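## Task

On the top of the two-door cabinet beside arm1, build a three-high stack. From the bottom up it is the short square timber piece, then the long cardboard box, then the wooden block with a single big hole. Each one lies on a long face, sits roughly centred on the piece beneath it, and does not overhang the cabinet top's edges. Every other object must finish resting directly on the furniture it started on. The attempt fails if any object taken from a furniture top ends up on the floor without a gripper holding it. It also fails if any object goes into or beneath a piece of furniture, even while gripped. The stack must stand without robot support. Finish with all grippers open and the arms moved away.

## Robot and tools

Robots: three identical i2rt Big YAM arms named arm1, arm2 and arm3. Each has six revolute joints, a two-finger gripper and a wrist camera. With joints 1 and 6 at zero and the hand level and forward, the wrist camera rides on top of the hand looking at the fingertips. Reach is roughly 1.0 m from the joint 1 axis. Joints move at different speeds, so the hand can sweep a wide path between postures. Two fixed room cameras, room_a and room_b, also watch the scene.

Frame: one shared scene frame, origin on the floor, +z up. The hand point is midway between the fingertips; hand z points along the fingers, and the fingers open and close along hand y. Robot foot poses are not printed.

execute_actions(actions, cameras): actions is a list holding one action or none (empty list = just report state and images). An action is an object keyed by robot name (arm1, arm2, arm3); each robot gets its own entry with a single key joints, an object mapping joint names to absolute targets (not offsets). Names and ranges: joint1_rad -2.879 to 2.879 (base yaw, positive counter-clockwise seen from above, 0 = direction the foot faces); joint2_rad 0 to 3.141 (shoulder, 0 = upper arm pointing back roughly level, increasing lifts it up then forward); joint3_rad 0 to 3.019 (elbow, 0 = folded, increasing opens); joint4_rad -1.692 to 1.57 (hand pitch, positive tips fingers up); joint5_rad -1.57 to 1.57 (hand sideways swing, positive toward the arm's right); joint6_rad -2.094 to 2.094 (hand roll, positive clockwise viewed from behind the hand); gripper_m 0 to 0.093 (fingertip gap in metres). Arm joints are radians. Completion tolerances: ±0.045, ±0.14, ±0.09, ±0.055, ±0.03, ±0.035 rad for joints 1-6 and ±0.003 m for the gripper. You may name any subset of joints or robots; all named motions start together and may finish at different times. An unlisted joint may keep pushing toward an earlier target without joint_status showing it. An unknown key or out-of-range value rejects the whole call and nothing moves. cameras is a list of names from arm1_cam_wrist, arm2_cam_wrist, arm3_cam_wrist, room_a, room_b, all; omitted, null or ["all"] returns every camera, [] returns none. The pictures line gives the order of returned images.

wait(seconds): 0 to 10 s, commands nothing; robots carry on as they were. Returns the same state and images as an empty action.

zoom_image(camera, region): enlarges part of a camera's most recent full image. region is [x0, y0, x1, y1] in that image's pixels, top-left is (0,0), at most 504 by 504.

finished_scene(scene): ends the current scene, passing its number; irreversible. Its result says whether the goal was met and gives the next task. The goal must hold once the arms let go.

Reading results: joint_positions gives each joint's current value. joint_status tells how each commanded motion ended. off_target: stopped short and may still push. contact_stop or time_out: the joint gives up its target and holds position, except that after time_out a joint may keep a target no further than 0.375, 0.375, 0.113, 0.225, 0.075, 0.3 rad (joints 1-6) from where it stopped and keep pushing; it will move there on its own if freed. Sending a joint its reported position relieves the push. 'joint command not followed' (often with a cause line) means a self/inter-arm collision check blocked that arm's joint targets; gripper targets still execute. Such joints read not_followed, and the arm may retry those targets with later actions until given passable ones. on_its_own lists what the call did not command; 'held at' is the held target, not the actual position. Joint torques are raw drive outputs with unit-specific offsets, scaling and noise, nonzero even in free air; treat them as rough load hints. Very small target changes may not move a joint, and a joint holding weight sags.

Cameras: calibration lines give fisheye intrinsics for the 504x504 wrist cameras and pinhole-plus-radial for the 672x504 room cameras, with T_world_to_cam (metres) and pos_world. Real values can differ by a few degrees and millimetres; wrist camera poses also inherit joint reading errors.

Cautions: the arms do not stop on contact and can push hard; sustained pushing heats motors (MOTOR HOT from 85 °C; at 100 °C an OVER-TEMPERATURE FAULT drops the arm and its joints report limit_stop_at_motor_heat; resend targets after cooling). Never press two arms together hard; no state line reports arm-to-arm contact, and the collision check ignores fingers, gripper housings and wrist cameras and may react late. If a call reports a stop, later motion calls in the same reply are skipped. Avoid drops, slips, slams and hard hits; never let a lifted object reach the floor or pass into or under furniture. Loose objects may occasionally get nudged by an outside push, so recheck before finishing. The robot keeps holding your last command while you think.

Each tool is called by a JSON object that holds its "name" and its "arguments", one argument or row to a line.

## Session

I'll start by looking at the scene.

{"name": "execute_actions", "arguments": {
  "actions": []
}}

Scene clock: 0.00 s.
Joint torques (N m, as the arm reports them, + toward a larger angle): no reading
Motor temperatures (°C, as the motors report them): arm1=[28 31 30 27 31 31] | arm2=[30 30 28 28 29 30] | arm3=[29 27 27 27 30 31]
arm1.joint_positions: joint1_rad=-0.038 joint2_rad=+0.589 joint3_rad=+1.512 joint4_rad=-1.215 joint5_rad=+0.189 joint6_rad=-0.152 gripper_m=+0.094
arm1.joint_status: not commanded
arm1.hand: x=-0.6929 y=+0.8134 z=+1.4550 quat_wxyz=(-0.584, +0.367, -0.708, -0.155) (m; scene frame)
arm2.joint_positions: joint1_rad=-0.521 joint2_rad=+0.548 joint3_rad=+1.557 joint4_rad=-1.229 joint5_rad=+0.277 joint6_rad=-0.479 gripper_m=+0.095
arm2.joint_status: not commanded
arm2.hand: x=+0.3402 y=+0.0022 z=+1.5215 quat_wxyz=(-0.588, +0.161, -0.763, +0.214) (m; scene frame)
arm3.joint_positions: joint1_rad=+0.453 joint2_rad=+0.456 joint3_rad=+1.574 joint4_rad=-1.240 joint5_rad=-0.059 joint6_rad=+0.149 gripper_m=+0.094
arm3.joint_status: not commanded
arm3.hand: x=+0.7232 y=-0.5694 z=+1.4583 quat_wxyz=(-0.527, +0.356, -0.658, -0.403) (m; scene frame)
pictures: arm1_cam_wrist, arm2_cam_wrist, arm3_cam_wrist, room_a, room_b
Images, in order (width x height): arm1_cam_wrist 504x504, arm2_cam_wrist 504x504, arm3_cam_wrist 504x504, room_a 672x504, room_b 672x504.

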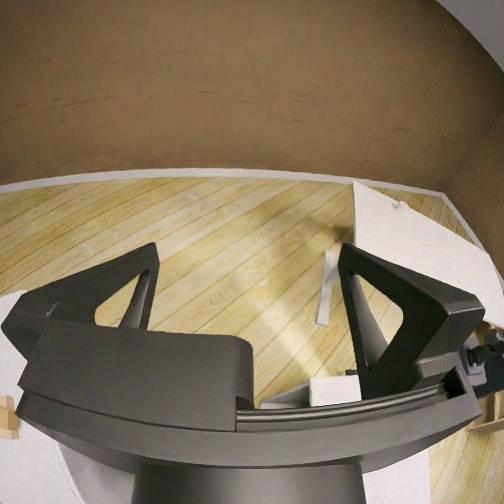

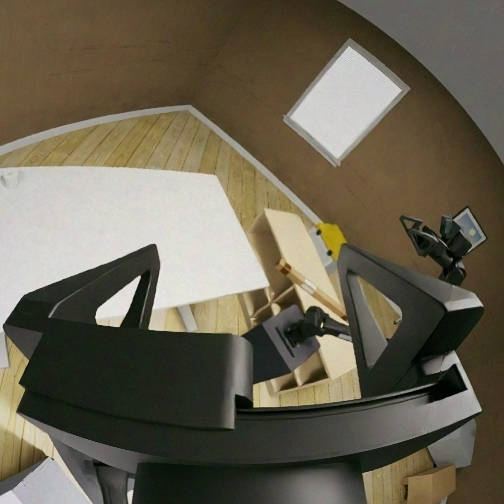

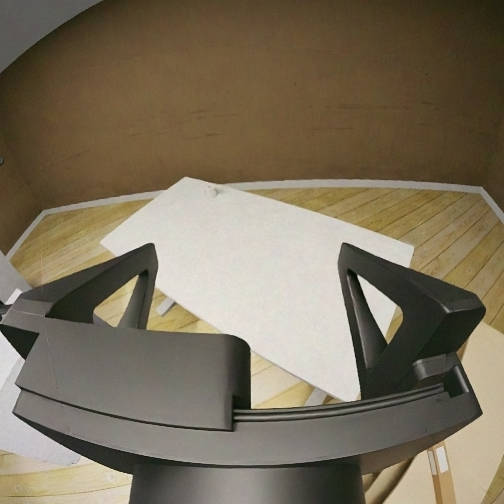

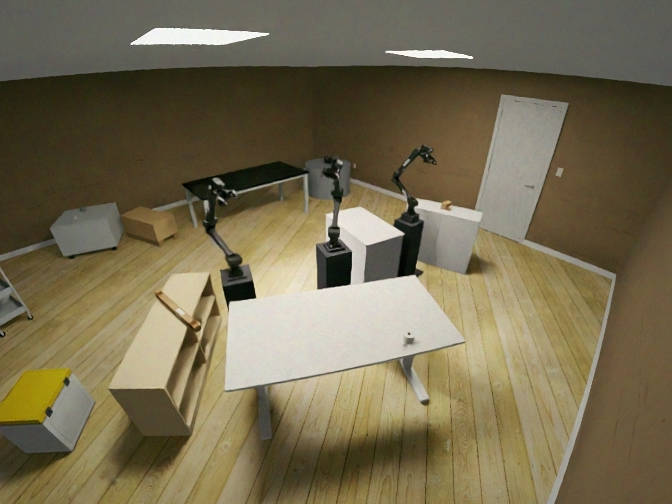

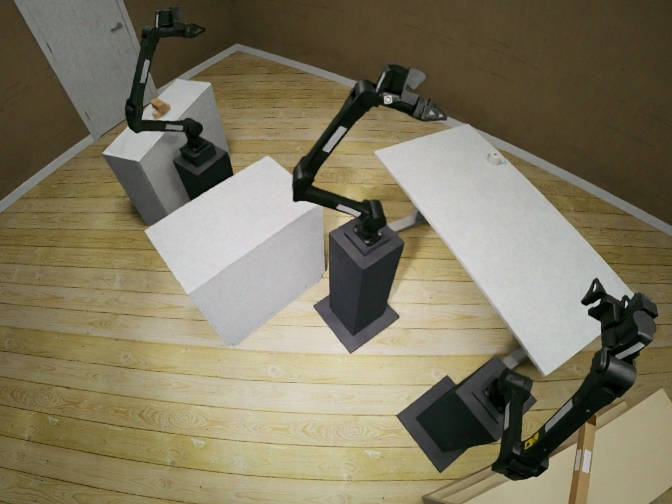

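{"name": "zoom_image", "arguments": {
  "camera": "room_a",
  "region": [300, 130, 500, 290]
}}

{"name": "zoom_image", "arguments": {
  "camera": "room_b",
  "region": [80, 40, 280, 220]
}}

{"name": "zoom_image", "arguments": {
  "camera": "room_a",
  "region": [100, 250, 300, 440]
}}

Region (300, 130, 500, 290) of room_a's 672x504 image, scaled by 2.520, with more detail than that image has; it fills the top 403 rows of this view, and the rest is white.

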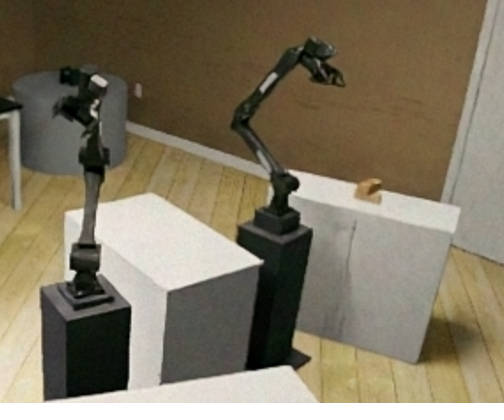

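Region (80, 40, 280, 220) of room_b's 672x504 image, scaled by 2.520, with more detail than that image has; it fills the top 454 rows of this view, and the rest is white.

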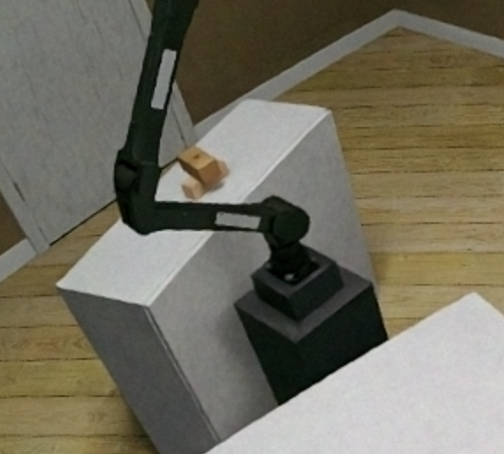

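Region (100, 250, 300, 440) of room_a's 672x504 image, scaled by 2.520, with more detail than that image has; it fills the top 479 rows of this view, and the rest is white.

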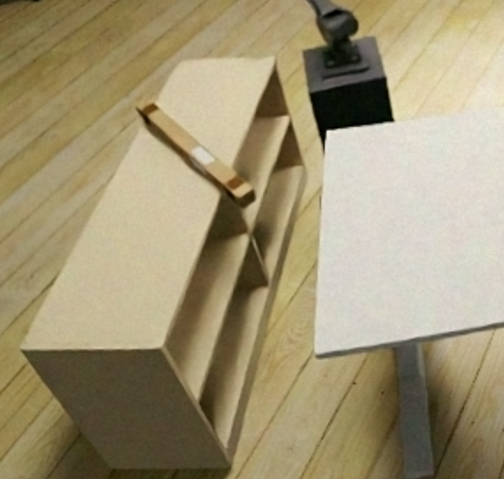

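{"name": "execute_actions", "arguments": {
  "actions": [
    {"arm1": {"joints": {"joint1_rad": 1.6, "joint2_rad": 1.2, "joint3_rad": 1.3, "joint4_rad": -1.2, "joint5_rad": 0, "joint6_rad": 0}}, "arm3": {"joints": {"joint1_rad": -1.45, "joint2_rad": 1.2, "joint3_rad": 1.3, "joint4_rad": -1.2, "joint5_rad": 0, "joint6_rad": 0}}}
  ]
}}

Scene clock: 37.77 s.
Joint torques (N m, as the arm reports them, + toward a larger angle): arm1=[  0.4  -11.5   12.22   1.03  -0.03   0.13] | arm2=[-0.07  4.29  7.69  2.17 -0.12  0.13] | arm3=[  0.32 -10.19  10.56   1.38   0.01  -0.23]
Motor temperatures (°C, as the motors report them): arm1=[28 31 33 28 31 31] | arm2=[30 30 30 28 29 30] | arm3=[29 27 29 27 30 31]
arm1.joint_positions: joint1_rad=+1.602 joint2_rad=+1.205 joint3_rad=+1.277 joint4_rad=-1.204 joint5_rad=-0.001 joint6_rad=-0.014 gripper_m=+0.094
arm1.joint_status: all done
arm1.hand: x=-1.2046 y=+0.8987 z=+1.1278 quat_wxyz=(-0.064, +0.941, -0.265, -0.201) (m; scene frame)
arm2.joint_positions: joint1_rad=-0.521 joint2_rad=+0.548 joint3_rad=+1.557 joint4_rad=-1.229 joint5_rad=+0.277 joint6_rad=-0.479 gripper_m=+0.095
arm2.joint_status: not commanded
arm2.hand: x=+0.3402 y=+0.0022 z=+1.5215 quat_wxyz=(-0.588, +0.161, -0.763, +0.214) (m; scene frame)
arm3.joint_positions: joint1_rad=-1.453 joint2_rad=+1.211 joint3_rad=+1.282 joint4_rad=-1.208 joint5_rad=+0.000 joint6_rad=+0.016 gripper_m=+0.094
arm3.joint_status: all done
arm3.hand: x=+0.9732 y=-1.0008 z=+1.0989 quat_wxyz=(-0.198, -0.395, -0.893, +0.084) (m; scene frame)
pictures: arm1_cam_wrist, arm2_cam_wrist, arm3_cam_wrist, room_a, room_b
camera_calibration (this result's frames):
arm1_cam_wrist: T_world_to_cam=[[0.510932, 0.859056, 0.0311514, -0.195011], [0.83989, -0.506597, 0.194792, 1.25399], [0.183118, -0.0733618, -0.98035, 1.51506], [0, 0, 0, 1]] pos_world=[-1.23102, 0.913943, 1.2471]
arm3_cam_wrist: T_world_to_cam=[[-0.735055, -0.678005, -0.00173782, 0.0393086], [-0.665455, 0.720954, 0.193377, 1.15793], [-0.129858, 0.1433, -0.981123, 1.47422], [0, 0, 0, 1]] pos_world=[0.990883, -1.01942, 1.22254]
Images, in order (width x height): arm1_cam_wrist 504x504, arm2_cam_wrist 504x504, arm3_cam_wrist 504x504, room_a 672x504, room_b 672x504.

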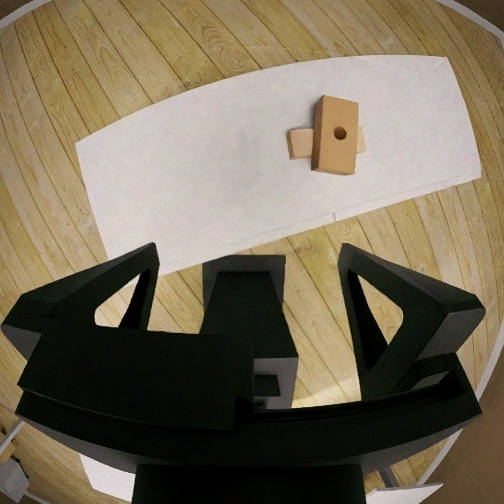

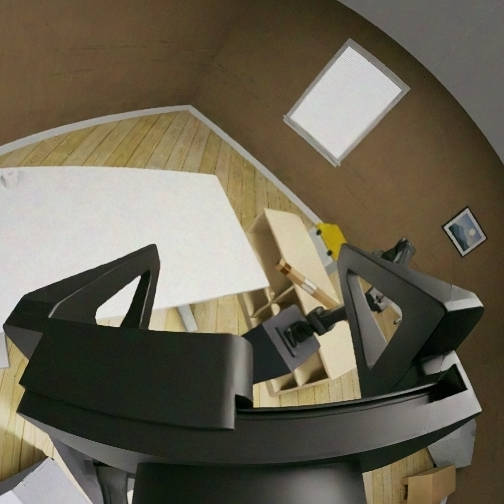

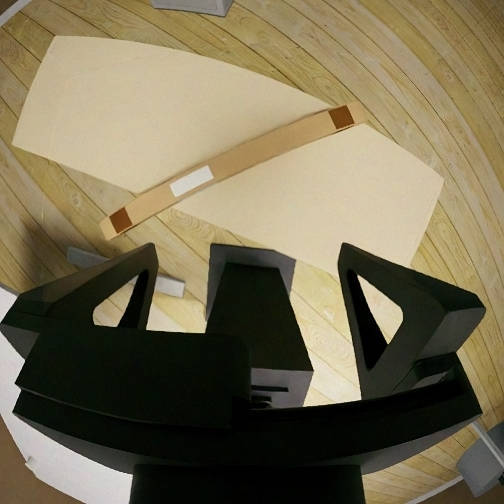

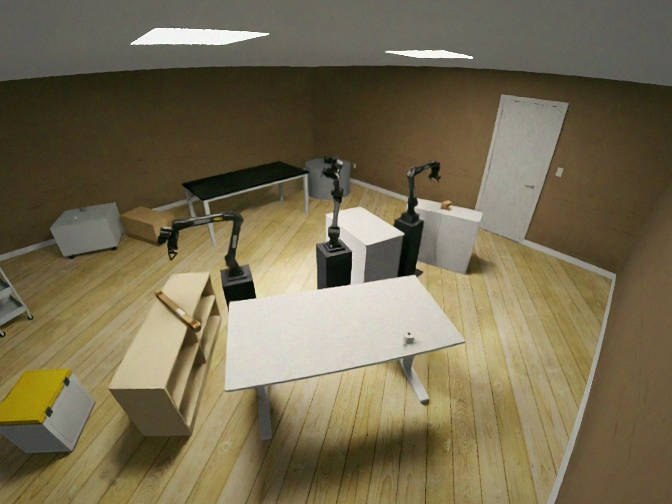

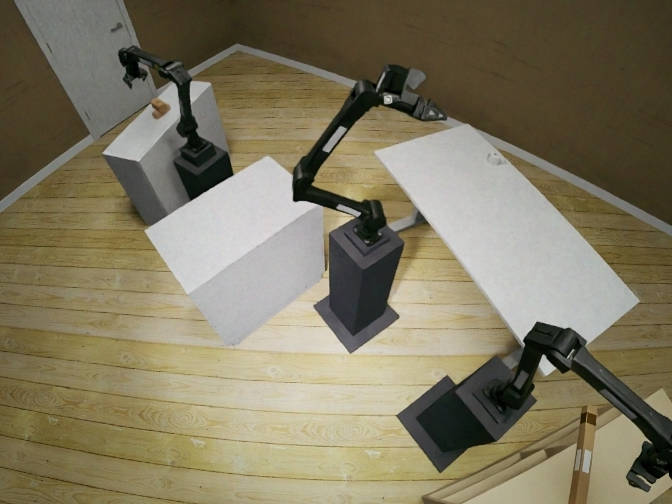

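{"name": "execute_actions", "arguments": {
  "actions": [
    {"arm1": {"joints": {"joint1_rad": 1.39, "joint2_rad": 1.5}}, "arm3": {"joints": {"joint1_rad": -1.381, "joint4_rad": -1.64, "joint6_rad": 1.226}}, "arm2": {"joints": {"joint1_rad": -0.3, "joint5_rad": 0, "joint6_rad": 0}}}
  ],
  "cameras": ["arm1_cam_wrist", "arm3_cam_wrist"]
}}

Scene clock: 96.50 s.
Joint torques (N m, as the arm reports them, + toward a larger angle): arm1=[  1.12 -15.64  11.4    0.52  -0.09   0.12] | arm2=[ 1.02  4.24  7.68  2.06 -0.27  0.13] | arm3=[ 0.07 -9.07  9.95 -0.5   0.04  0.05]
Motor temperatures (°C, as the motors report them): arm1=[28 32 37 28 31 32] | arm2=[30 30 31 28 29 30] | arm3=[29 28 33 27 30 31]
arm1.joint_positions: joint1_rad=+1.380 joint2_rad=+1.506 joint3_rad=+1.277 joint4_rad=-1.204 joint5_rad=+0.001 joint6_rad=-0.013 gripper_m=+0.094
arm1.joint_status: all done
arm1.hand: x=-1.1673 y=+0.9992 z=+0.9980 quat_wxyz=(-0.031, +0.924, -0.376, -0.056) (m; scene frame)
arm2.joint_positions: joint1_rad=-0.307 joint2_rad=+0.548 joint3_rad=+1.557 joint4_rad=-1.229 joint5_rad=+0.003 joint6_rad=-0.008 gripper_m=+0.095
arm2.joint_status: all done
arm2.hand: x=+0.3305 y=+0.0858 z=+1.5190 quat_wxyz=(-0.611, +0.146, -0.771, -0.103) (m; scene frame)
arm3.joint_positions: joint1_rad=-1.378 joint2_rad=+1.211 joint3_rad=+1.282 joint4_rad=-1.628 joint5_rad=+0.000 joint6_rad=+1.209 gripper_m=+0.094
arm3.joint_status: all done
arm3.hand: x=+0.9225 y=-0.9099 z=+1.0765 quat_wxyz=(-0.007, -0.828, -0.561, -0.002) (m; scene frame)
pictures: arm1_cam_wrist, arm3_cam_wrist
camera_calibration (this result's frames):
arm1_cam_wrist: T_world_to_cam=[[0.684651, 0.728393, 0.0264018, 0.0417209], [0.632815, -0.612007, 0.474334, 0.883447], [0.361659, -0.308046, -0.879949, 1.73098], [0, 0, 0, 1]] pos_world=[-1.21365, 1.04351, 1.10302]
arm3_cam_wrist: T_world_to_cam=[[-0.931241, 0.364249, -0.010621, 1.20261], [0.290039, 0.758532, 0.583529, -0.204251], [0.220606, 0.540325, -0.812023, 1.28848], [0, 0, 0, 1]] pos_world=[0.894913, -0.979315, 1.17823]
Images, in order (width x height): arm1_cam_wrist 504x504, arm3_cam_wrist 504x504.

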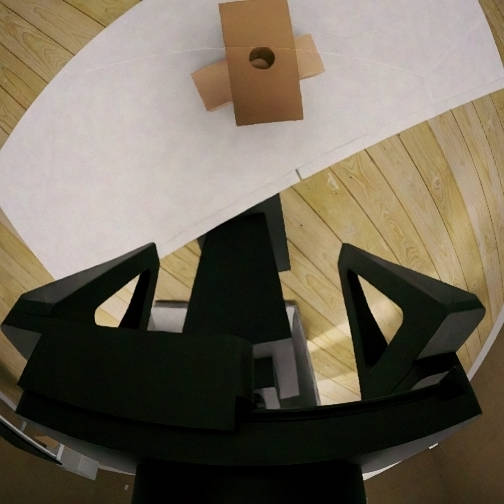

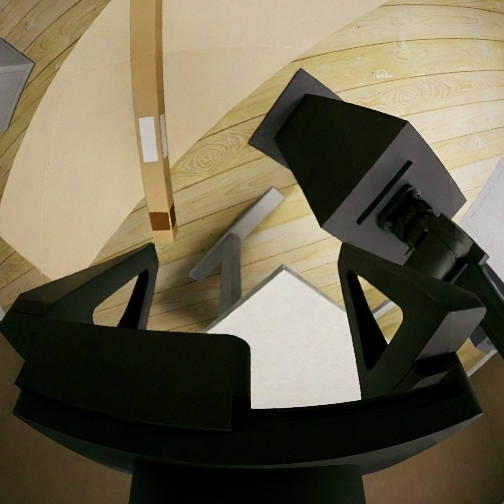

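{"name": "execute_actions", "arguments": {
  "actions": [
    {"arm1": {"joints": {"joint1_rad": 1.365, "joint2_rad": 1.90, "joint3_rad": 1.65, "joint4_rad": -1.30, "joint6_rad": -0.19}}, "arm3": {"joints": {"joint1_rad": -1.376, "joint2_rad": 2.02, "joint3_rad": 1.385, "joint4_rad": -0.91}}, "arm2": {"joints": {"joint3_rad": 0.9}}}
  ],
  "cameras": ["arm1_cam_wrist", "arm3_cam_wrist"]
}}

Scene clock: 138.77 s.
Joint torques (N m, as the arm reports them, + toward a larger angle): arm1=[ -0.73 -23.13  12.81  -0.25  -0.1   -0.14] | arm2=[ 1.05 -0.15  8.66  1.58 -0.28  0.11] | arm3=[  0.75 -19.7    7.8    0.61   0.07   0.04]
Motor temperatures (°C, as the motors report them): arm1=[28 33 37 28 31 32] | arm2=[30 30 31 28 29 30] | arm3=[29 28 33 27 30 31]
arm1.joint_positions: joint1_rad=+1.375 joint2_rad=+1.916 joint3_rad=+1.607 joint4_rad=-1.293 joint5_rad=+0.001 joint6_rad=-0.176 gripper_m=+0.094
arm1.joint_status: all done
arm1.hand: x=-1.2341 y=+1.0715 z=+0.9163 quat_wxyz=(+0.004, +0.953, -0.302, +0.022) (m; scene frame)
arm2.joint_positions: joint1_rad=-0.307 joint2_rad=+0.554 joint3_rad=+0.910 joint4_rad=-1.229 joint5_rad=+0.003 joint6_rad=-0.008 gripper_m=+0.095
arm2.joint_status: all done
arm2.hand: x=+0.3967 y=+0.1073 z=+1.1952 quat_wxyz=(-0.332, +0.173, -0.926, -0.053) (m; scene frame)
arm3.joint_positions: joint1_rad=-1.378 joint2_rad=+2.024 joint3_rad=+1.369 joint4_rad=-0.922 joint5_rad=+0.000 joint6_rad=+1.211 gripper_m=+0.094
arm3.joint_status: all done
arm3.hand: x=+1.0800 y=-1.0542 z=+0.7490 quat_wxyz=(+0.003, -0.829, -0.560, +0.001) (m; scene frame)
pictures: arm1_cam_wrist, arm3_cam_wrist
camera_calibration (this result's frames):
arm1_cam_wrist: T_world_to_cam=[[0.559595, 0.828651, 0.0138535, -0.213282], [0.647373, -0.447491, 0.616976, 0.719748], [0.517457, -0.336288, -0.78686, 1.84277], [0, 0, 0, 1]] pos_world=[-1.30015, 1.11852, 1.00889]
arm3_cam_wrist: T_world_to_cam=[[-0.930707, 0.36568, 0.00788056, 1.38542], [0.299755, 0.750218, 0.589339, 0.0270028], [0.209597, 0.550864, -0.807848, 1.08565], [0, 0, 0, 1]] pos_world=[1.05378, -1.12493, 0.850211]
Images, in order (width x height): arm1_cam_wrist 504x504, arm3_cam_wrist 504x504.

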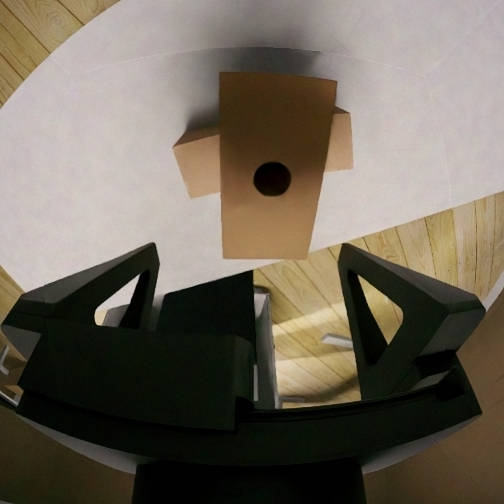

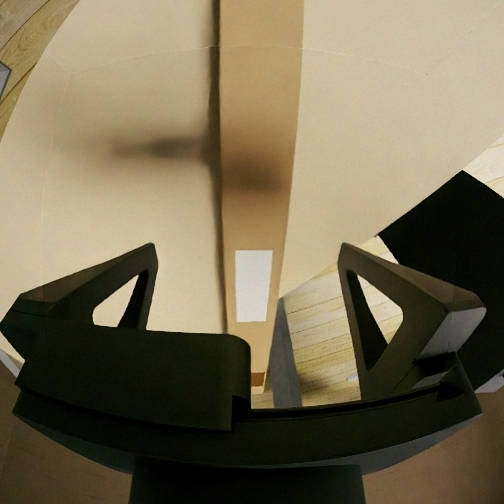

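{"name": "execute_actions", "arguments": {
  "actions": [
    {"arm1": {"joints": {"joint1_rad": 1.348, "joint2_rad": 2.01, "joint4_rad": -1.15}}, "arm3": {"joints": {"joint2_rad": 2.195, "joint4_rad": -0.76}}, "arm2": {"joints": {"joint2_rad": 1.1}}}
  ],
  "cameras": ["arm1_cam_wrist", "arm3_cam_wrist", "arm2_cam_wrist"]
}}

Scene clock: 170.43 s.
Joint torques (N m, as the arm reports them, + toward a larger angle): arm1=[ -0.38 -24.5   11.56   0.48  -0.1   -0.14] | arm2=[ 1.17 -7.18  8.37  0.76 -0.26  0.13] | arm3=[  0.71 -20.95   6.63   0.63   0.08   0.05]
Motor temperatures (°C, as the motors report them): arm1=[28 34 39 28 31 32] | arm2=[30 30 32 28 29 30] | arm3=[29 29 32 27 30 31]
arm1.joint_positions: joint1_rad=+1.354 joint2_rad=+2.023 joint3_rad=+1.618 joint4_rad=-1.159 joint5_rad=+0.001 joint6_rad=-0.177 gripper_m=+0.094
arm1.joint_status: all done
arm1.hand: x=-1.2456 y=+1.1027 z=+0.8590 quat_wxyz=(-0.005, +0.950, -0.313, +0.005) (m; scene frame)
arm2.joint_positions: joint1_rad=-0.307 joint2_rad=+1.102 joint3_rad=+0.910 joint4_rad=-1.229 joint5_rad=+0.003 joint6_rad=-0.008 gripper_m=+0.095
arm2.joint_status: all done
arm2.hand: x=+0.4623 y=+0.1303 z=+1.0449 quat_wxyz=(-0.068, +0.183, -0.981, -0.005) (m; scene frame)
arm3.joint_positions: joint1_rad=-1.378 joint2_rad=+2.205 joint3_rad=+1.370 joint4_rad=-0.772 joint5_rad=+0.000 joint6_rad=+1.211 gripper_m=+0.094
arm3.joint_status: all done
arm3.hand: x=+1.0787 y=-1.0529 z=+0.6526 quat_wxyz=(+0.018, -0.828, -0.560, +0.004) (m; scene frame)
pictures: arm1_cam_wrist, arm2_cam_wrist, arm3_cam_wrist
camera_calibration (this result's frames):
arm1_cam_wrist: T_world_to_cam=[[0.577244, 0.816287, 0.0215822, -0.202932], [0.653699, -0.477784, 0.586856, 0.84366], [0.489354, -0.32465, -0.809404, 1.78566], [0, 0, 0, 1]] pos_world=[-1.30818, 1.14845, 0.954595]
arm2_cam_wrist: T_world_to_cam=[[0.366534, -0.930358, 0.00934808, -0.0556787], [-0.827679, -0.321459, 0.460014, -0.0473236], [-0.424972, -0.176348, -0.887863, 1.27225], [0, 0, 0, 1]] pos_world=[0.521909, 0.157344, 1.15187]
arm3_cam_wrist: T_world_to_cam=[[-0.930225, 0.365221, 0.035991, 1.36515], [0.312927, 0.738129, 0.597697, 0.0508715], [0.191726, 0.567255, -0.800914, 1.03937], [0, 0, 0, 1]] pos_world=[1.0547, -1.12572, 0.752907]
Images, in order (width x height): arm1_cam_wrist 504x504, arm2_cam_wrist 504x504, arm3_cam_wrist 504x504.

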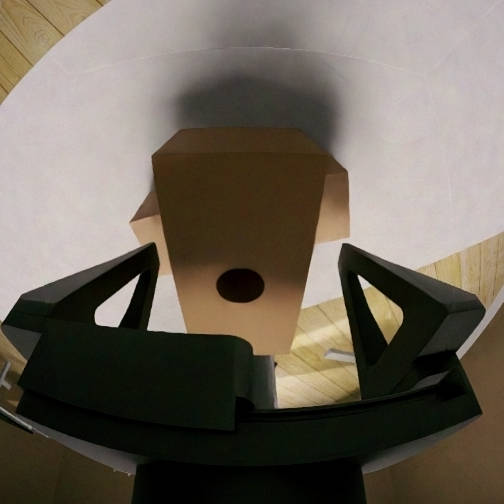

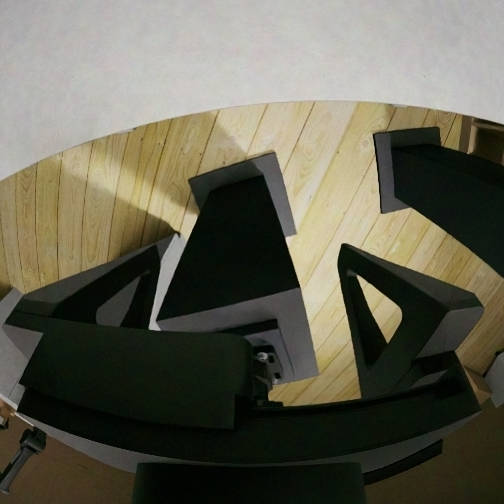

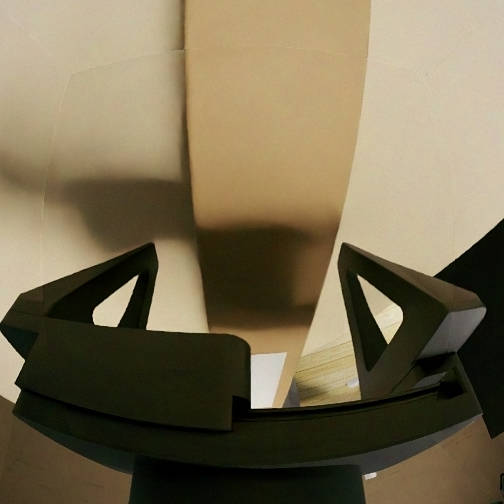

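{"name": "execute_actions", "arguments": {
  "actions": [
    {"arm1": {"joints": {"joint2_rad": 2.032, "joint4_rad": -1.135}}, "arm3": {"joints": {"gripper_m": 0.03}}}
  ],
  "cameras": ["arm1_cam_wrist", "arm3_cam_wrist"]
}}

Scene clock: 199.70 s.
Joint torques (N m, as the arm reports them, + toward a larger angle): arm1=[ -0.31 -22.27  11.49   0.53  -0.1   -0.14] | arm2=[ 0.99 -6.98  8.32  0.82 -0.29  0.11] | arm3=[  0.26 -20.6    6.57   0.48   0.07   0.02]
Motor temperatures (°C, as the motors report them): arm1=[28 35 38 28 31 32] | arm2=[30 30 32 28 29 30] | arm3=[29 30 31 27 30 31]
arm1.joint_positions: joint1_rad=+1.354 joint2_rad=+2.023 joint3_rad=+1.618 joint4_rad=-1.145 joint5_rad=+0.001 joint6_rad=-0.177 gripper_m=+0.094
arm1.joint_status: all done
arm1.hand: x=-1.2480 y=+1.1052 z=+0.8590 quat_wxyz=(-0.008, +0.950, -0.313, -0.001) (m; scene frame)
arm2.joint_positions: joint1_rad=-0.307 joint2_rad=+1.102 joint3_rad=+0.910 joint4_rad=-1.229 joint5_rad=+0.003 joint6_rad=-0.008 gripper_m=+0.095
arm2.joint_status: not commanded
arm2.hand: x=+0.4623 y=+0.1303 z=+1.0449 quat_wxyz=(-0.068, +0.183, -0.981, -0.005) (m; scene frame)
arm3.joint_positions: joint1_rad=-1.378 joint2_rad=+2.204 joint3_rad=+1.370 joint4_rad=-0.770 joint5_rad=+0.000 joint6_rad=+1.212 gripper_m=+0.050
arm3.joint_status: gripper_m off_target (ended at +0.050, target +0.030)
arm3.hand: x=+1.0790 y=-1.0532 z=+0.6528 quat_wxyz=(+0.017, -0.829, -0.559, +0.004) (m; scene frame)
pictures: arm1_cam_wrist, arm3_cam_wrist
camera_calibration (this result's frames):
arm1_cam_wrist: T_world_to_cam=[[0.577322, 0.816154, 0.0243412, -0.205736], [0.659426, -0.483623, 0.575557, 0.869725], [0.481515, -0.316231, -0.817399, 1.77543], [0, 0, 0, 1]] pos_world=[-1.30964, 1.14998, 0.955669]
arm3_cam_wrist: T_world_to_cam=[[-0.929705, 0.366678, 0.0345878, 1.36739], [0.313403, 0.738292, 0.597247, 0.0508109], [0.193461, 0.566103, -0.801311, 1.03679], [0, 0, 0, 1]] pos_world=[1.05476, -1.12583, 0.753149]
Images, in order (width x height): arm1_cam_wrist 504x504, arm3_cam_wrist 504x504.

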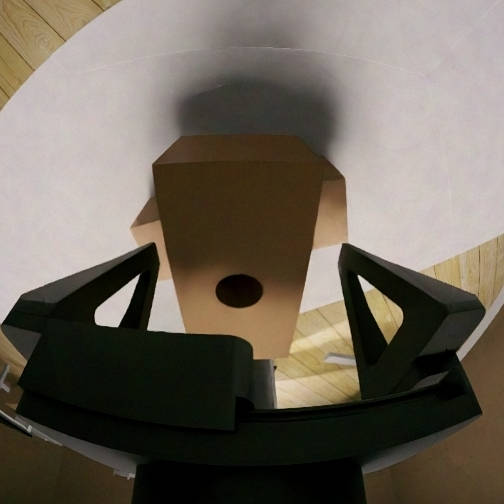

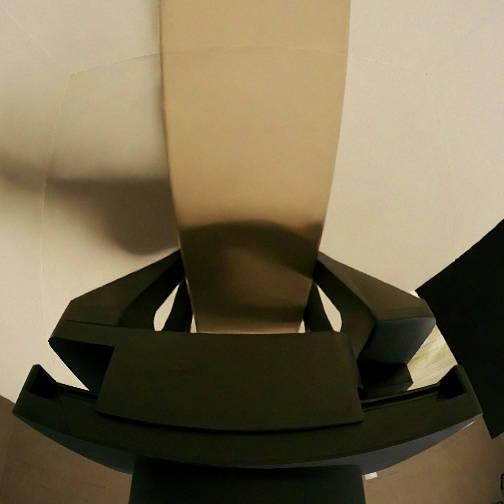

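{"name": "execute_actions", "arguments": {
  "actions": [
    {"arm1": {"joints": {"joint2_rad": 2.047}}, "arm3": {"joints": {"joint2_rad": 1.89, "joint3_rad": 1.49, "joint4_rad": -1.15}}}
  ],
  "cameras": ["arm1_cam_wrist", "room_a"]
}}

Scene clock: 205.87 s.
Joint torques (N m, as the arm reports them, + toward a larger angle): arm1=[ -0.36 -22.08  11.52   0.5   -0.1   -0.14] | arm2=[ 0.39 -6.8   8.38  0.76 -0.28  0.14] | arm3=[  0.24 -18.73   8.61  -0.47   0.07   0.03]
Motor temperatures (°C, as the motors report them): arm1=[28 35 38 28 31 32] | arm2=[30 30 32 28 29 30] | arm3=[29 30 32 27 30 31]
arm1.joint_positions: joint1_rad=+1.354 joint2_rad=+2.037 joint3_rad=+1.618 joint4_rad=-1.145 joint5_rad=+0.001 joint6_rad=-0.177 gripper_m=+0.094
arm1.joint_status: all done
arm1.hand: x=-1.2470 y=+1.1043 z=+0.8508 quat_wxyz=(-0.005, +0.950, -0.313, +0.005) (m; scene frame)
arm2.joint_positions: joint1_rad=-0.307 joint2_rad=+1.102 joint3_rad=+0.910 joint4_rad=-1.229 joint5_rad=+0.003 joint6_rad=-0.008 gripper_m=+0.095
arm2.joint_status: not commanded
arm2.hand: x=+0.4623 y=+0.1303 z=+1.0449 quat_wxyz=(-0.068, +0.183, -0.981, -0.005) (m; scene frame)
arm3.joint_positions: joint1_rad=-1.378 joint2_rad=+1.882 joint3_rad=+1.480 joint4_rad=-1.139 joint5_rad=+0.000 joint6_rad=+1.212 gripper_m=+0.050
arm3.joint_status: all done
arm3.hand: x=+1.0883 y=-1.0619 z=+0.8610 quat_wxyz=(-0.014, -0.829, -0.559, -0.004) (m; scene frame)
pictures: arm1_cam_wrist, room_a
camera_calibration (this result's frames):
arm1_cam_wrist: T_world_to_cam=[[0.577244, 0.816287, 0.0215822, -0.203269], [0.653699, -0.477784, 0.586856, 0.850138], [0.489354, -0.32465, -0.809404, 1.78023], [0, 0, 0, 1]] pos_world=[-1.30956, 1.15006, 0.946403]
Images, in order (width x height): arm1_cam_wrist 504x504, room_a 672x504.

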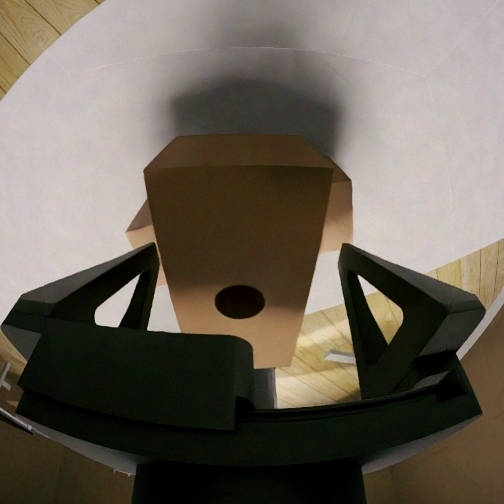

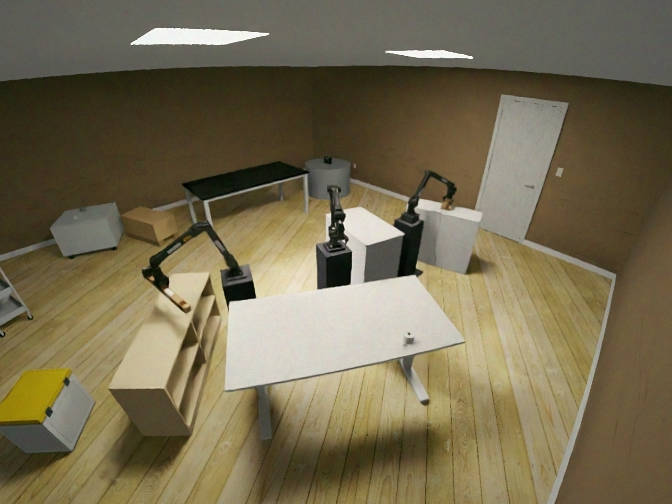

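{"name": "execute_actions", "arguments": {
  "actions": [
    {"arm1": {"joints": {"gripper_m": 0.04}}, "arm3": {"joints": {"joint1_rad": 0.65, "joint2_rad": 2.05, "joint3_rad": 1.77, "joint4_rad": -1.28, "joint6_rad": 2.05}}}
  ],
  "cameras": ["arm1_cam_wrist", "arm3_cam_wrist", "room_a", "room_b"]
}}

Scene clock: 222.77 s.
Joint torques (N m, as the arm reports them, + toward a larger angle): arm1=[ -0.28 -22.41  11.48   0.46  -0.05  -0.13] | arm2=[ 0.73 -6.37  8.31  0.63 -0.27  0.13] | arm3=[ -0.15 -22.98   9.28  -0.67   0.12   0.1 ]
Motor temperatures (°C, as the motors report them): arm1=[28 35 39 28 31 32] | arm2=[30 30 33 28 29 30] | arm3=[29 30 32 27 30 31]
arm1.joint_positions: joint1_rad=+1.353 joint2_rad=+2.037 joint3_rad=+1.618 joint4_rad=-1.144 joint5_rad=-0.001 joint6_rad=-0.178 gripper_m=+0.059
arm1.joint_status: gripper_m off_target (ended at +0.059, target +0.040)
arm1.hand: x=-1.2472 y=+1.1044 z=+0.8508 quat_wxyz=(-0.004, +0.950, -0.312, +0.004) (m; scene frame)
arm2.joint_positions: joint1_rad=-0.307 joint2_rad=+1.102 joint3_rad=+0.910 joint4_rad=-1.229 joint5_rad=+0.003 joint6_rad=-0.008 gripper_m=+0.095
arm2.joint_status: not commanded
arm2.hand: x=+0.4623 y=+0.1303 z=+1.0449 quat_wxyz=(-0.068, +0.183, -0.981, -0.005) (m; scene frame)
arm3.joint_positions: joint1_rad=+0.653 joint2_rad=+2.061 joint3_rad=+1.753 joint4_rad=-1.268 joint5_rad=-0.001 joint6_rad=+2.033 gripper_m=+0.050
arm3.joint_status: all done
arm3.hand: x=+0.8484 y=-0.0842 z=+0.8574 quat_wxyz=(+0.000, -0.364, -0.932, +0.003) (m; scene frame)
pictures: arm1_cam_wrist, arm3_cam_wrist, room_a, room_b
camera_calibration (this result's frames):
arm1_cam_wrist: T_world_to_cam=[[0.576658, 0.816744, 0.01986, -0.202981], [0.65518, -0.476835, 0.585975, 0.851851], [0.488062, -0.324895, -0.810086, 1.77959], [0, 0, 0, 1]] pos_world=[-1.30961, 1.15016, 0.946485]
arm3_cam_wrist: T_world_to_cam=[[-0.67153, -0.740937, 0.00769612, 0.50137], [-0.597252, 0.547393, 0.586217, 0.0514319], [-0.438563, 0.389066, -0.810117, 1.22564], [0, 0, 0, 1]] pos_world=[0.904922, -0.133523, 0.958901]
Images, in order (width x height): arm1_cam_wrist 504x504, arm3_cam_wrist 504x504, room_a 672x504, room_b 672x504.

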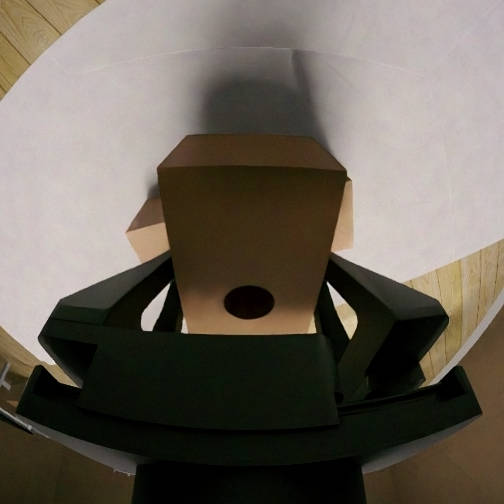

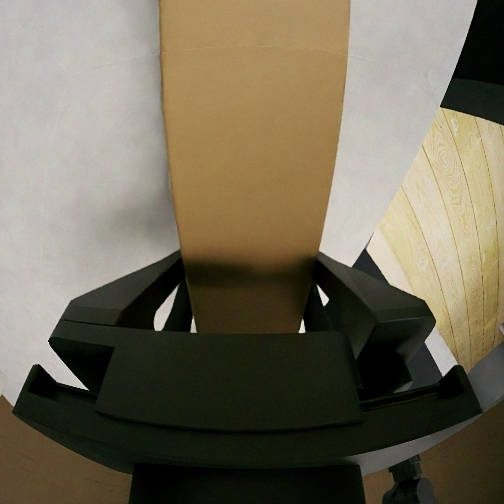

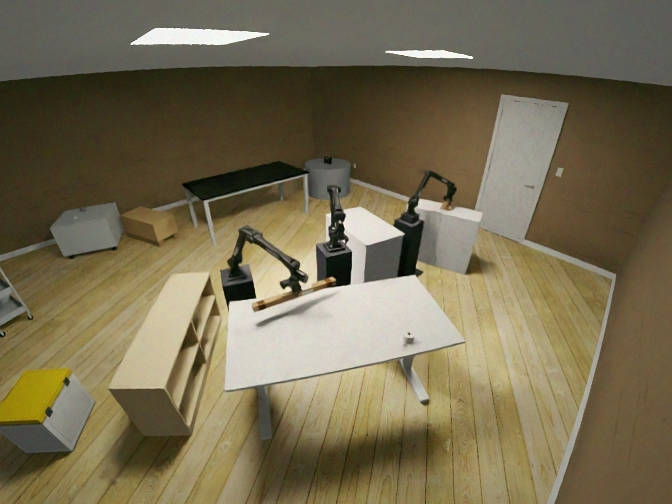

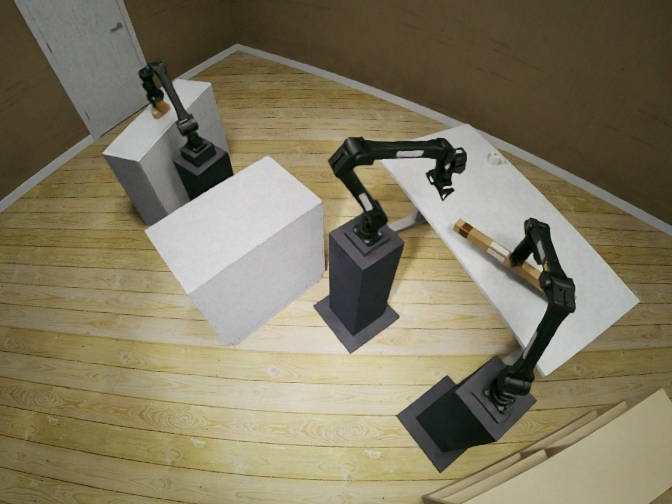

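{"name": "execute_actions", "arguments": {
  "actions": [
    {"arm1": {"joints": {"joint2_rad": 1.91, "joint4_rad": -1.28}}, "arm3": {"joints": {"joint2_rad": 2.16, "joint4_rad": -1.14}}}
  ],
  "cameras": ["arm1_cam_wrist", "room_a"]
}}

Scene clock: 253.83 s.
Joint torques (N m, as the arm reports them, + toward a larger angle): arm1=[ -0.25 -22.91  11.8   -0.24  -0.05  -0.13] | arm2=[ 1.25 -6.49  8.27  0.74 -0.27  0.13] | arm3=[  0.51 -22.81   9.01   0.61   0.16   0.08]
Motor temperatures (°C, as the motors report them): arm1=[28 35 39 28 31 32] | arm2=[30 30 33 28 29 30] | arm3=[29 31 33 27 30 31]
arm1.joint_positions: joint1_rad=+1.353 joint2_rad=+1.919 joint3_rad=+1.618 joint4_rad=-1.272 joint5_rad=-0.001 joint6_rad=-0.178 gripper_m=+0.059
arm1.joint_status: all done
arm1.hand: x=-1.2315 y=+1.0865 z=+0.9186 quat_wxyz=(-0.002, +0.950, -0.312, +0.009) (m; scene frame)
arm2.joint_positions: joint1_rad=-0.307 joint2_rad=+1.102 joint3_rad=+0.910 joint4_rad=-1.229 joint5_rad=+0.003 joint6_rad=-0.008 gripper_m=+0.095
arm2.joint_status: not commanded
arm2.hand: x=+0.4623 y=+0.1303 z=+1.0449 quat_wxyz=(-0.068, +0.183, -0.981, -0.005) (m; scene frame)
arm3.joint_positions: joint1_rad=+0.653 joint2_rad=+2.164 joint3_rad=+1.753 joint4_rad=-1.152 joint5_rad=-0.001 joint6_rad=+2.034 gripper_m=+0.050
arm3.joint_status: all done
arm3.hand: x=+0.8538 y=-0.0656 z=+0.7947 quat_wxyz=(+0.001, -0.364, -0.931, -0.004) (m; scene frame)
pictures: arm1_cam_wrist, room_a
camera_calibration (this result's frames):
arm1_cam_wrist: T_world_to_cam=[[0.576631, 0.816808, 0.0179091, -0.197127], [0.651099, -0.472668, 0.593848, 0.776503], [0.493525, -0.33077, -0.804378, 1.82891], [0, 0, 0, 1]] pos_world=[-1.29453, 1.13299, 1.01355]
Images, in order (width x height): arm1_cam_wrist 504x504, room_a 672x504.

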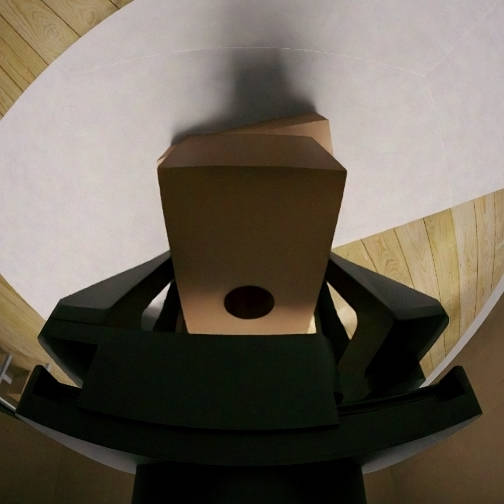

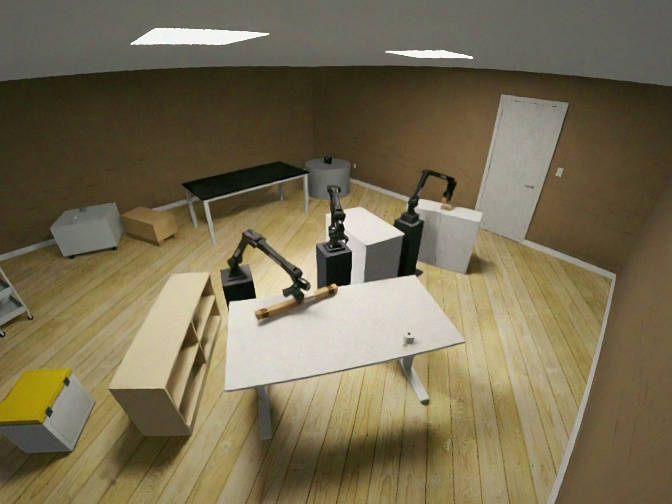

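{"name": "zoom_image", "arguments": {
  "camera": "room_a",
  "region": [230, 250, 370, 340]
}}

Region (230, 250, 370, 340) of room_a's 672x504 image, scaled by 3.600, with more detail than that image has; it fills the top 324 rows of this view, and the rest is white.

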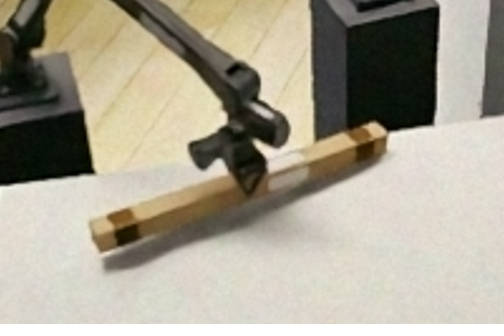

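{"name": "execute_actions", "arguments": {
  "actions": [
    {"arm1": {"joints": {"joint1_rad": 2.0, "joint6_rad": 1.63}}, "arm3": {"joints": {"joint2_rad": 2.19, "joint4_rad": -1.12}}}
  ],
  "cameras": ["arm1_cam_wrist", "room_a"]
}}

{"name": "zoom_image", "arguments": {
  "camera": "room_a",
  "region": [230, 250, 370, 340]
}}

Scene clock: 261.50 s.
Joint torques (N m, as the arm reports them, + toward a larger angle): arm1=[  1.15 -22.99  11.74  -0.33  -0.03   0.21] | arm2=[ 0.79 -6.51  8.34  0.81 -0.3   0.12] | arm3=[  0.02 -20.89   8.86   0.61   0.14   0.07]
Motor temperatures (°C, as the motors report them): arm1=[28 35 39 28 31 32] | arm2=[30 30 33 28 29 30] | arm3=[29 31 33 27 30 31]
arm1.joint_positions: joint1_rad=+1.991 joint2_rad=+1.923 joint3_rad=+1.618 joint4_rad=-1.272 joint5_rad=+0.001 joint6_rad=+1.616 gripper_m=+0.059
arm1.joint_status: all done
arm1.hand: x=-1.4034 y=+0.7675 z=+0.9134 quat_wxyz=(-0.009, +0.625, -0.780, +0.007) (m; scene frame)
arm2.joint_positions: joint1_rad=-0.307 joint2_rad=+1.102 joint3_rad=+0.910 joint4_rad=-1.229 joint5_rad=+0.003 joint6_rad=-0.008 gripper_m=+0.095
arm2.joint_status: not commanded
arm2.hand: x=+0.4623 y=+0.1303 z=+1.0449 quat_wxyz=(-0.068, +0.183, -0.981, -0.005) (m; scene frame)
arm3.joint_positions: joint1_rad=+0.653 joint2_rad=+2.167 joint3_rad=+1.753 joint4_rad=-1.132 joint5_rad=-0.001 joint6_rad=+2.034 gripper_m=+0.050
arm3.joint_status: all done
arm3.hand: x=+0.8549 y=-0.0614 z=+0.7929 quat_wxyz=(+0.002, -0.364, -0.931, -0.012) (m; scene frame)
pictures: arm1_cam_wrist, room_a
camera_calibration (this result's frames):
arm1_cam_wrist: T_world_to_cam=[[0.979558, -0.198649, 0.0317126, 1.49496], [-0.180233, -0.796644, 0.576953, -0.161809], [-0.0893475, -0.570874, -0.816161, 1.18108], [0, 0, 0, 1]] pos_world=[-1.38803, 0.842318, 1.0099]
Images, in order (width x height): arm1_cam_wrist 504x504, room_a 672x504.

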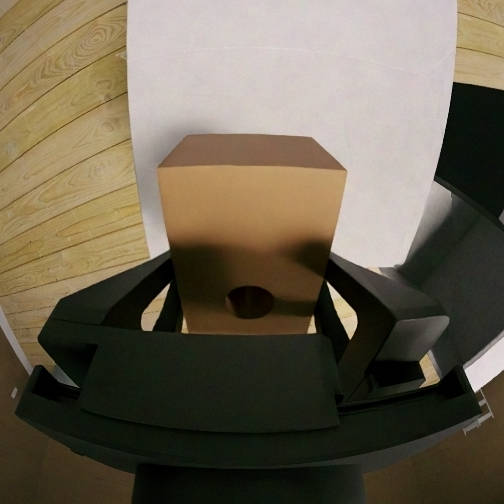

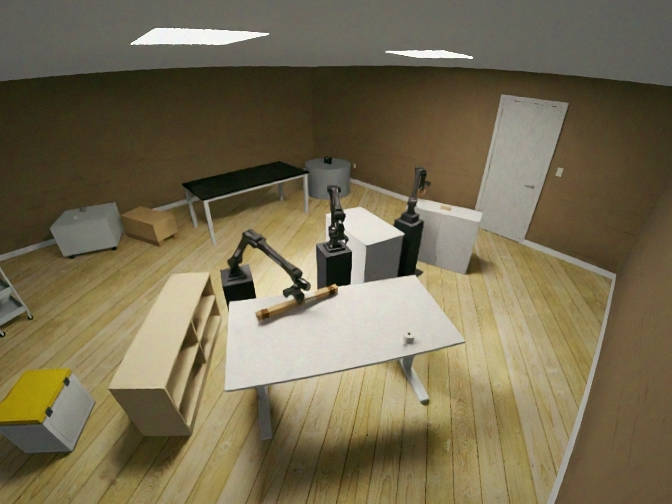

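Region (230, 250, 370, 340) of room_a's 672x504 image, scaled by 3.600, with more detail than that image has; it fills the top 324 rows of this view, and the rest is white.

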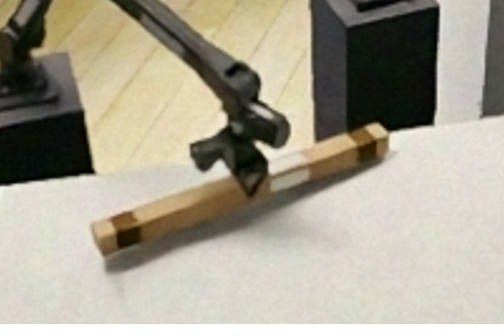

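{"name": "execute_actions", "arguments": {
  "actions": [
    {"arm1": {"joints": {"joint1_rad": 1.96, "joint2_rad": 2.045, "joint3_rad": 1.55, "joint4_rad": -1.04}}, "arm3": {"joints": {"joint2_rad": 2.205}}}
  ],
  "cameras": ["arm1_cam_wrist", "room_a"]
}}

{"name": "zoom_image", "arguments": {
  "camera": "room_a",
  "region": [230, 250, 370, 340]
}}

Scene clock: 280.10 s.
Joint torques (N m, as the arm reports them, + toward a larger angle): arm1=[ -0.35 -24.33   9.02   0.33   0.01   0.09] | arm2=[ 0.67 -6.73  8.28  0.77 -0.26  0.17] | arm3=[  0.06 -21.06   8.86   0.68   0.16   0.03]
Motor temperatures (°C, as the motors report them): arm1=[28 36 39 28 31 32] | arm2=[30 30 33 28 29 30] | arm3=[29 31 33 27 30 31]
arm1.joint_positions: joint1_rad=+1.964 joint2_rad=+2.063 joint3_rad=+1.538 joint4_rad=-1.048 joint5_rad=+0.000 joint6_rad=+1.620 gripper_m=+0.060
arm1.joint_status: all done
arm1.hand: x=-1.4102 y=+0.7851 z=+0.8059 quat_wxyz=(-0.007, +0.613, -0.790, +0.006) (m; scene frame)
arm2.joint_positions: joint1_rad=-0.307 joint2_rad=+1.102 joint3_rad=+0.910 joint4_rad=-1.229 joint5_rad=+0.003 joint6_rad=-0.008 gripper_m=+0.095
arm2.joint_status: not commanded
arm2.hand: x=+0.4623 y=+0.1303 z=+1.0449 quat_wxyz=(-0.068, +0.183, -0.981, -0.005) (m; scene frame)
arm3.joint_positions: joint1_rad=+0.653 joint2_rad=+2.186 joint3_rad=+1.753 joint4_rad=-1.131 joint5_rad=-0.002 joint6_rad=+2.034 gripper_m=+0.050
arm3.joint_status: all done
arm3.hand: x=+0.8543 y=-0.0633 z=+0.7812 quat_wxyz=(+0.001, -0.364, -0.931, -0.004) (m; scene frame)
pictures: arm1_cam_wrist, room_a
camera_calibration (this result's frames):
arm1_cam_wrist: T_world_to_cam=[[0.972907, -0.229566, 0.0274183, 1.52685], [-0.202807, -0.790478, 0.577939, -0.124472], [-0.111001, -0.567842, -0.815619, 1.06944], [0, 0, 0, 1]] pos_world=[-1.39201, 0.859392, 0.902329]
Images, in order (width x height): arm1_cam_wrist 504x504, room_a 672x504.

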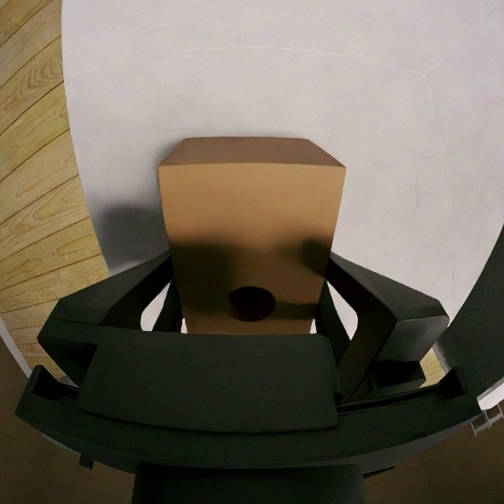

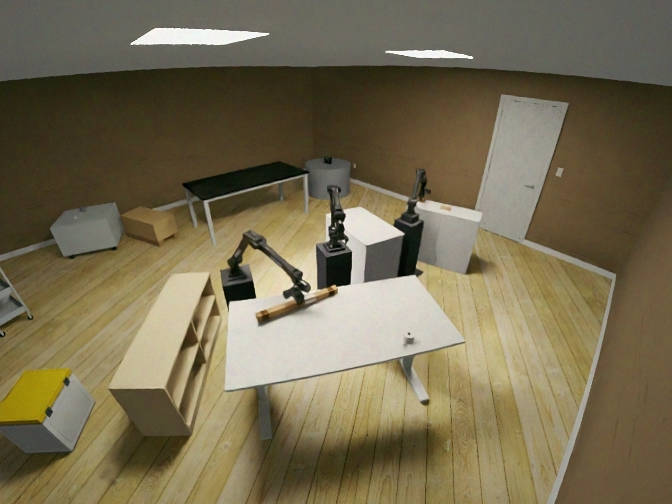

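Region (230, 250, 370, 340) of room_a's 672x504 image, scaled by 3.600, with more detail than that image has; it fills the top 324 rows of this view, and the rest is white.

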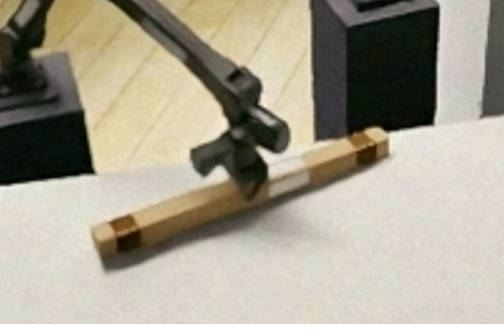

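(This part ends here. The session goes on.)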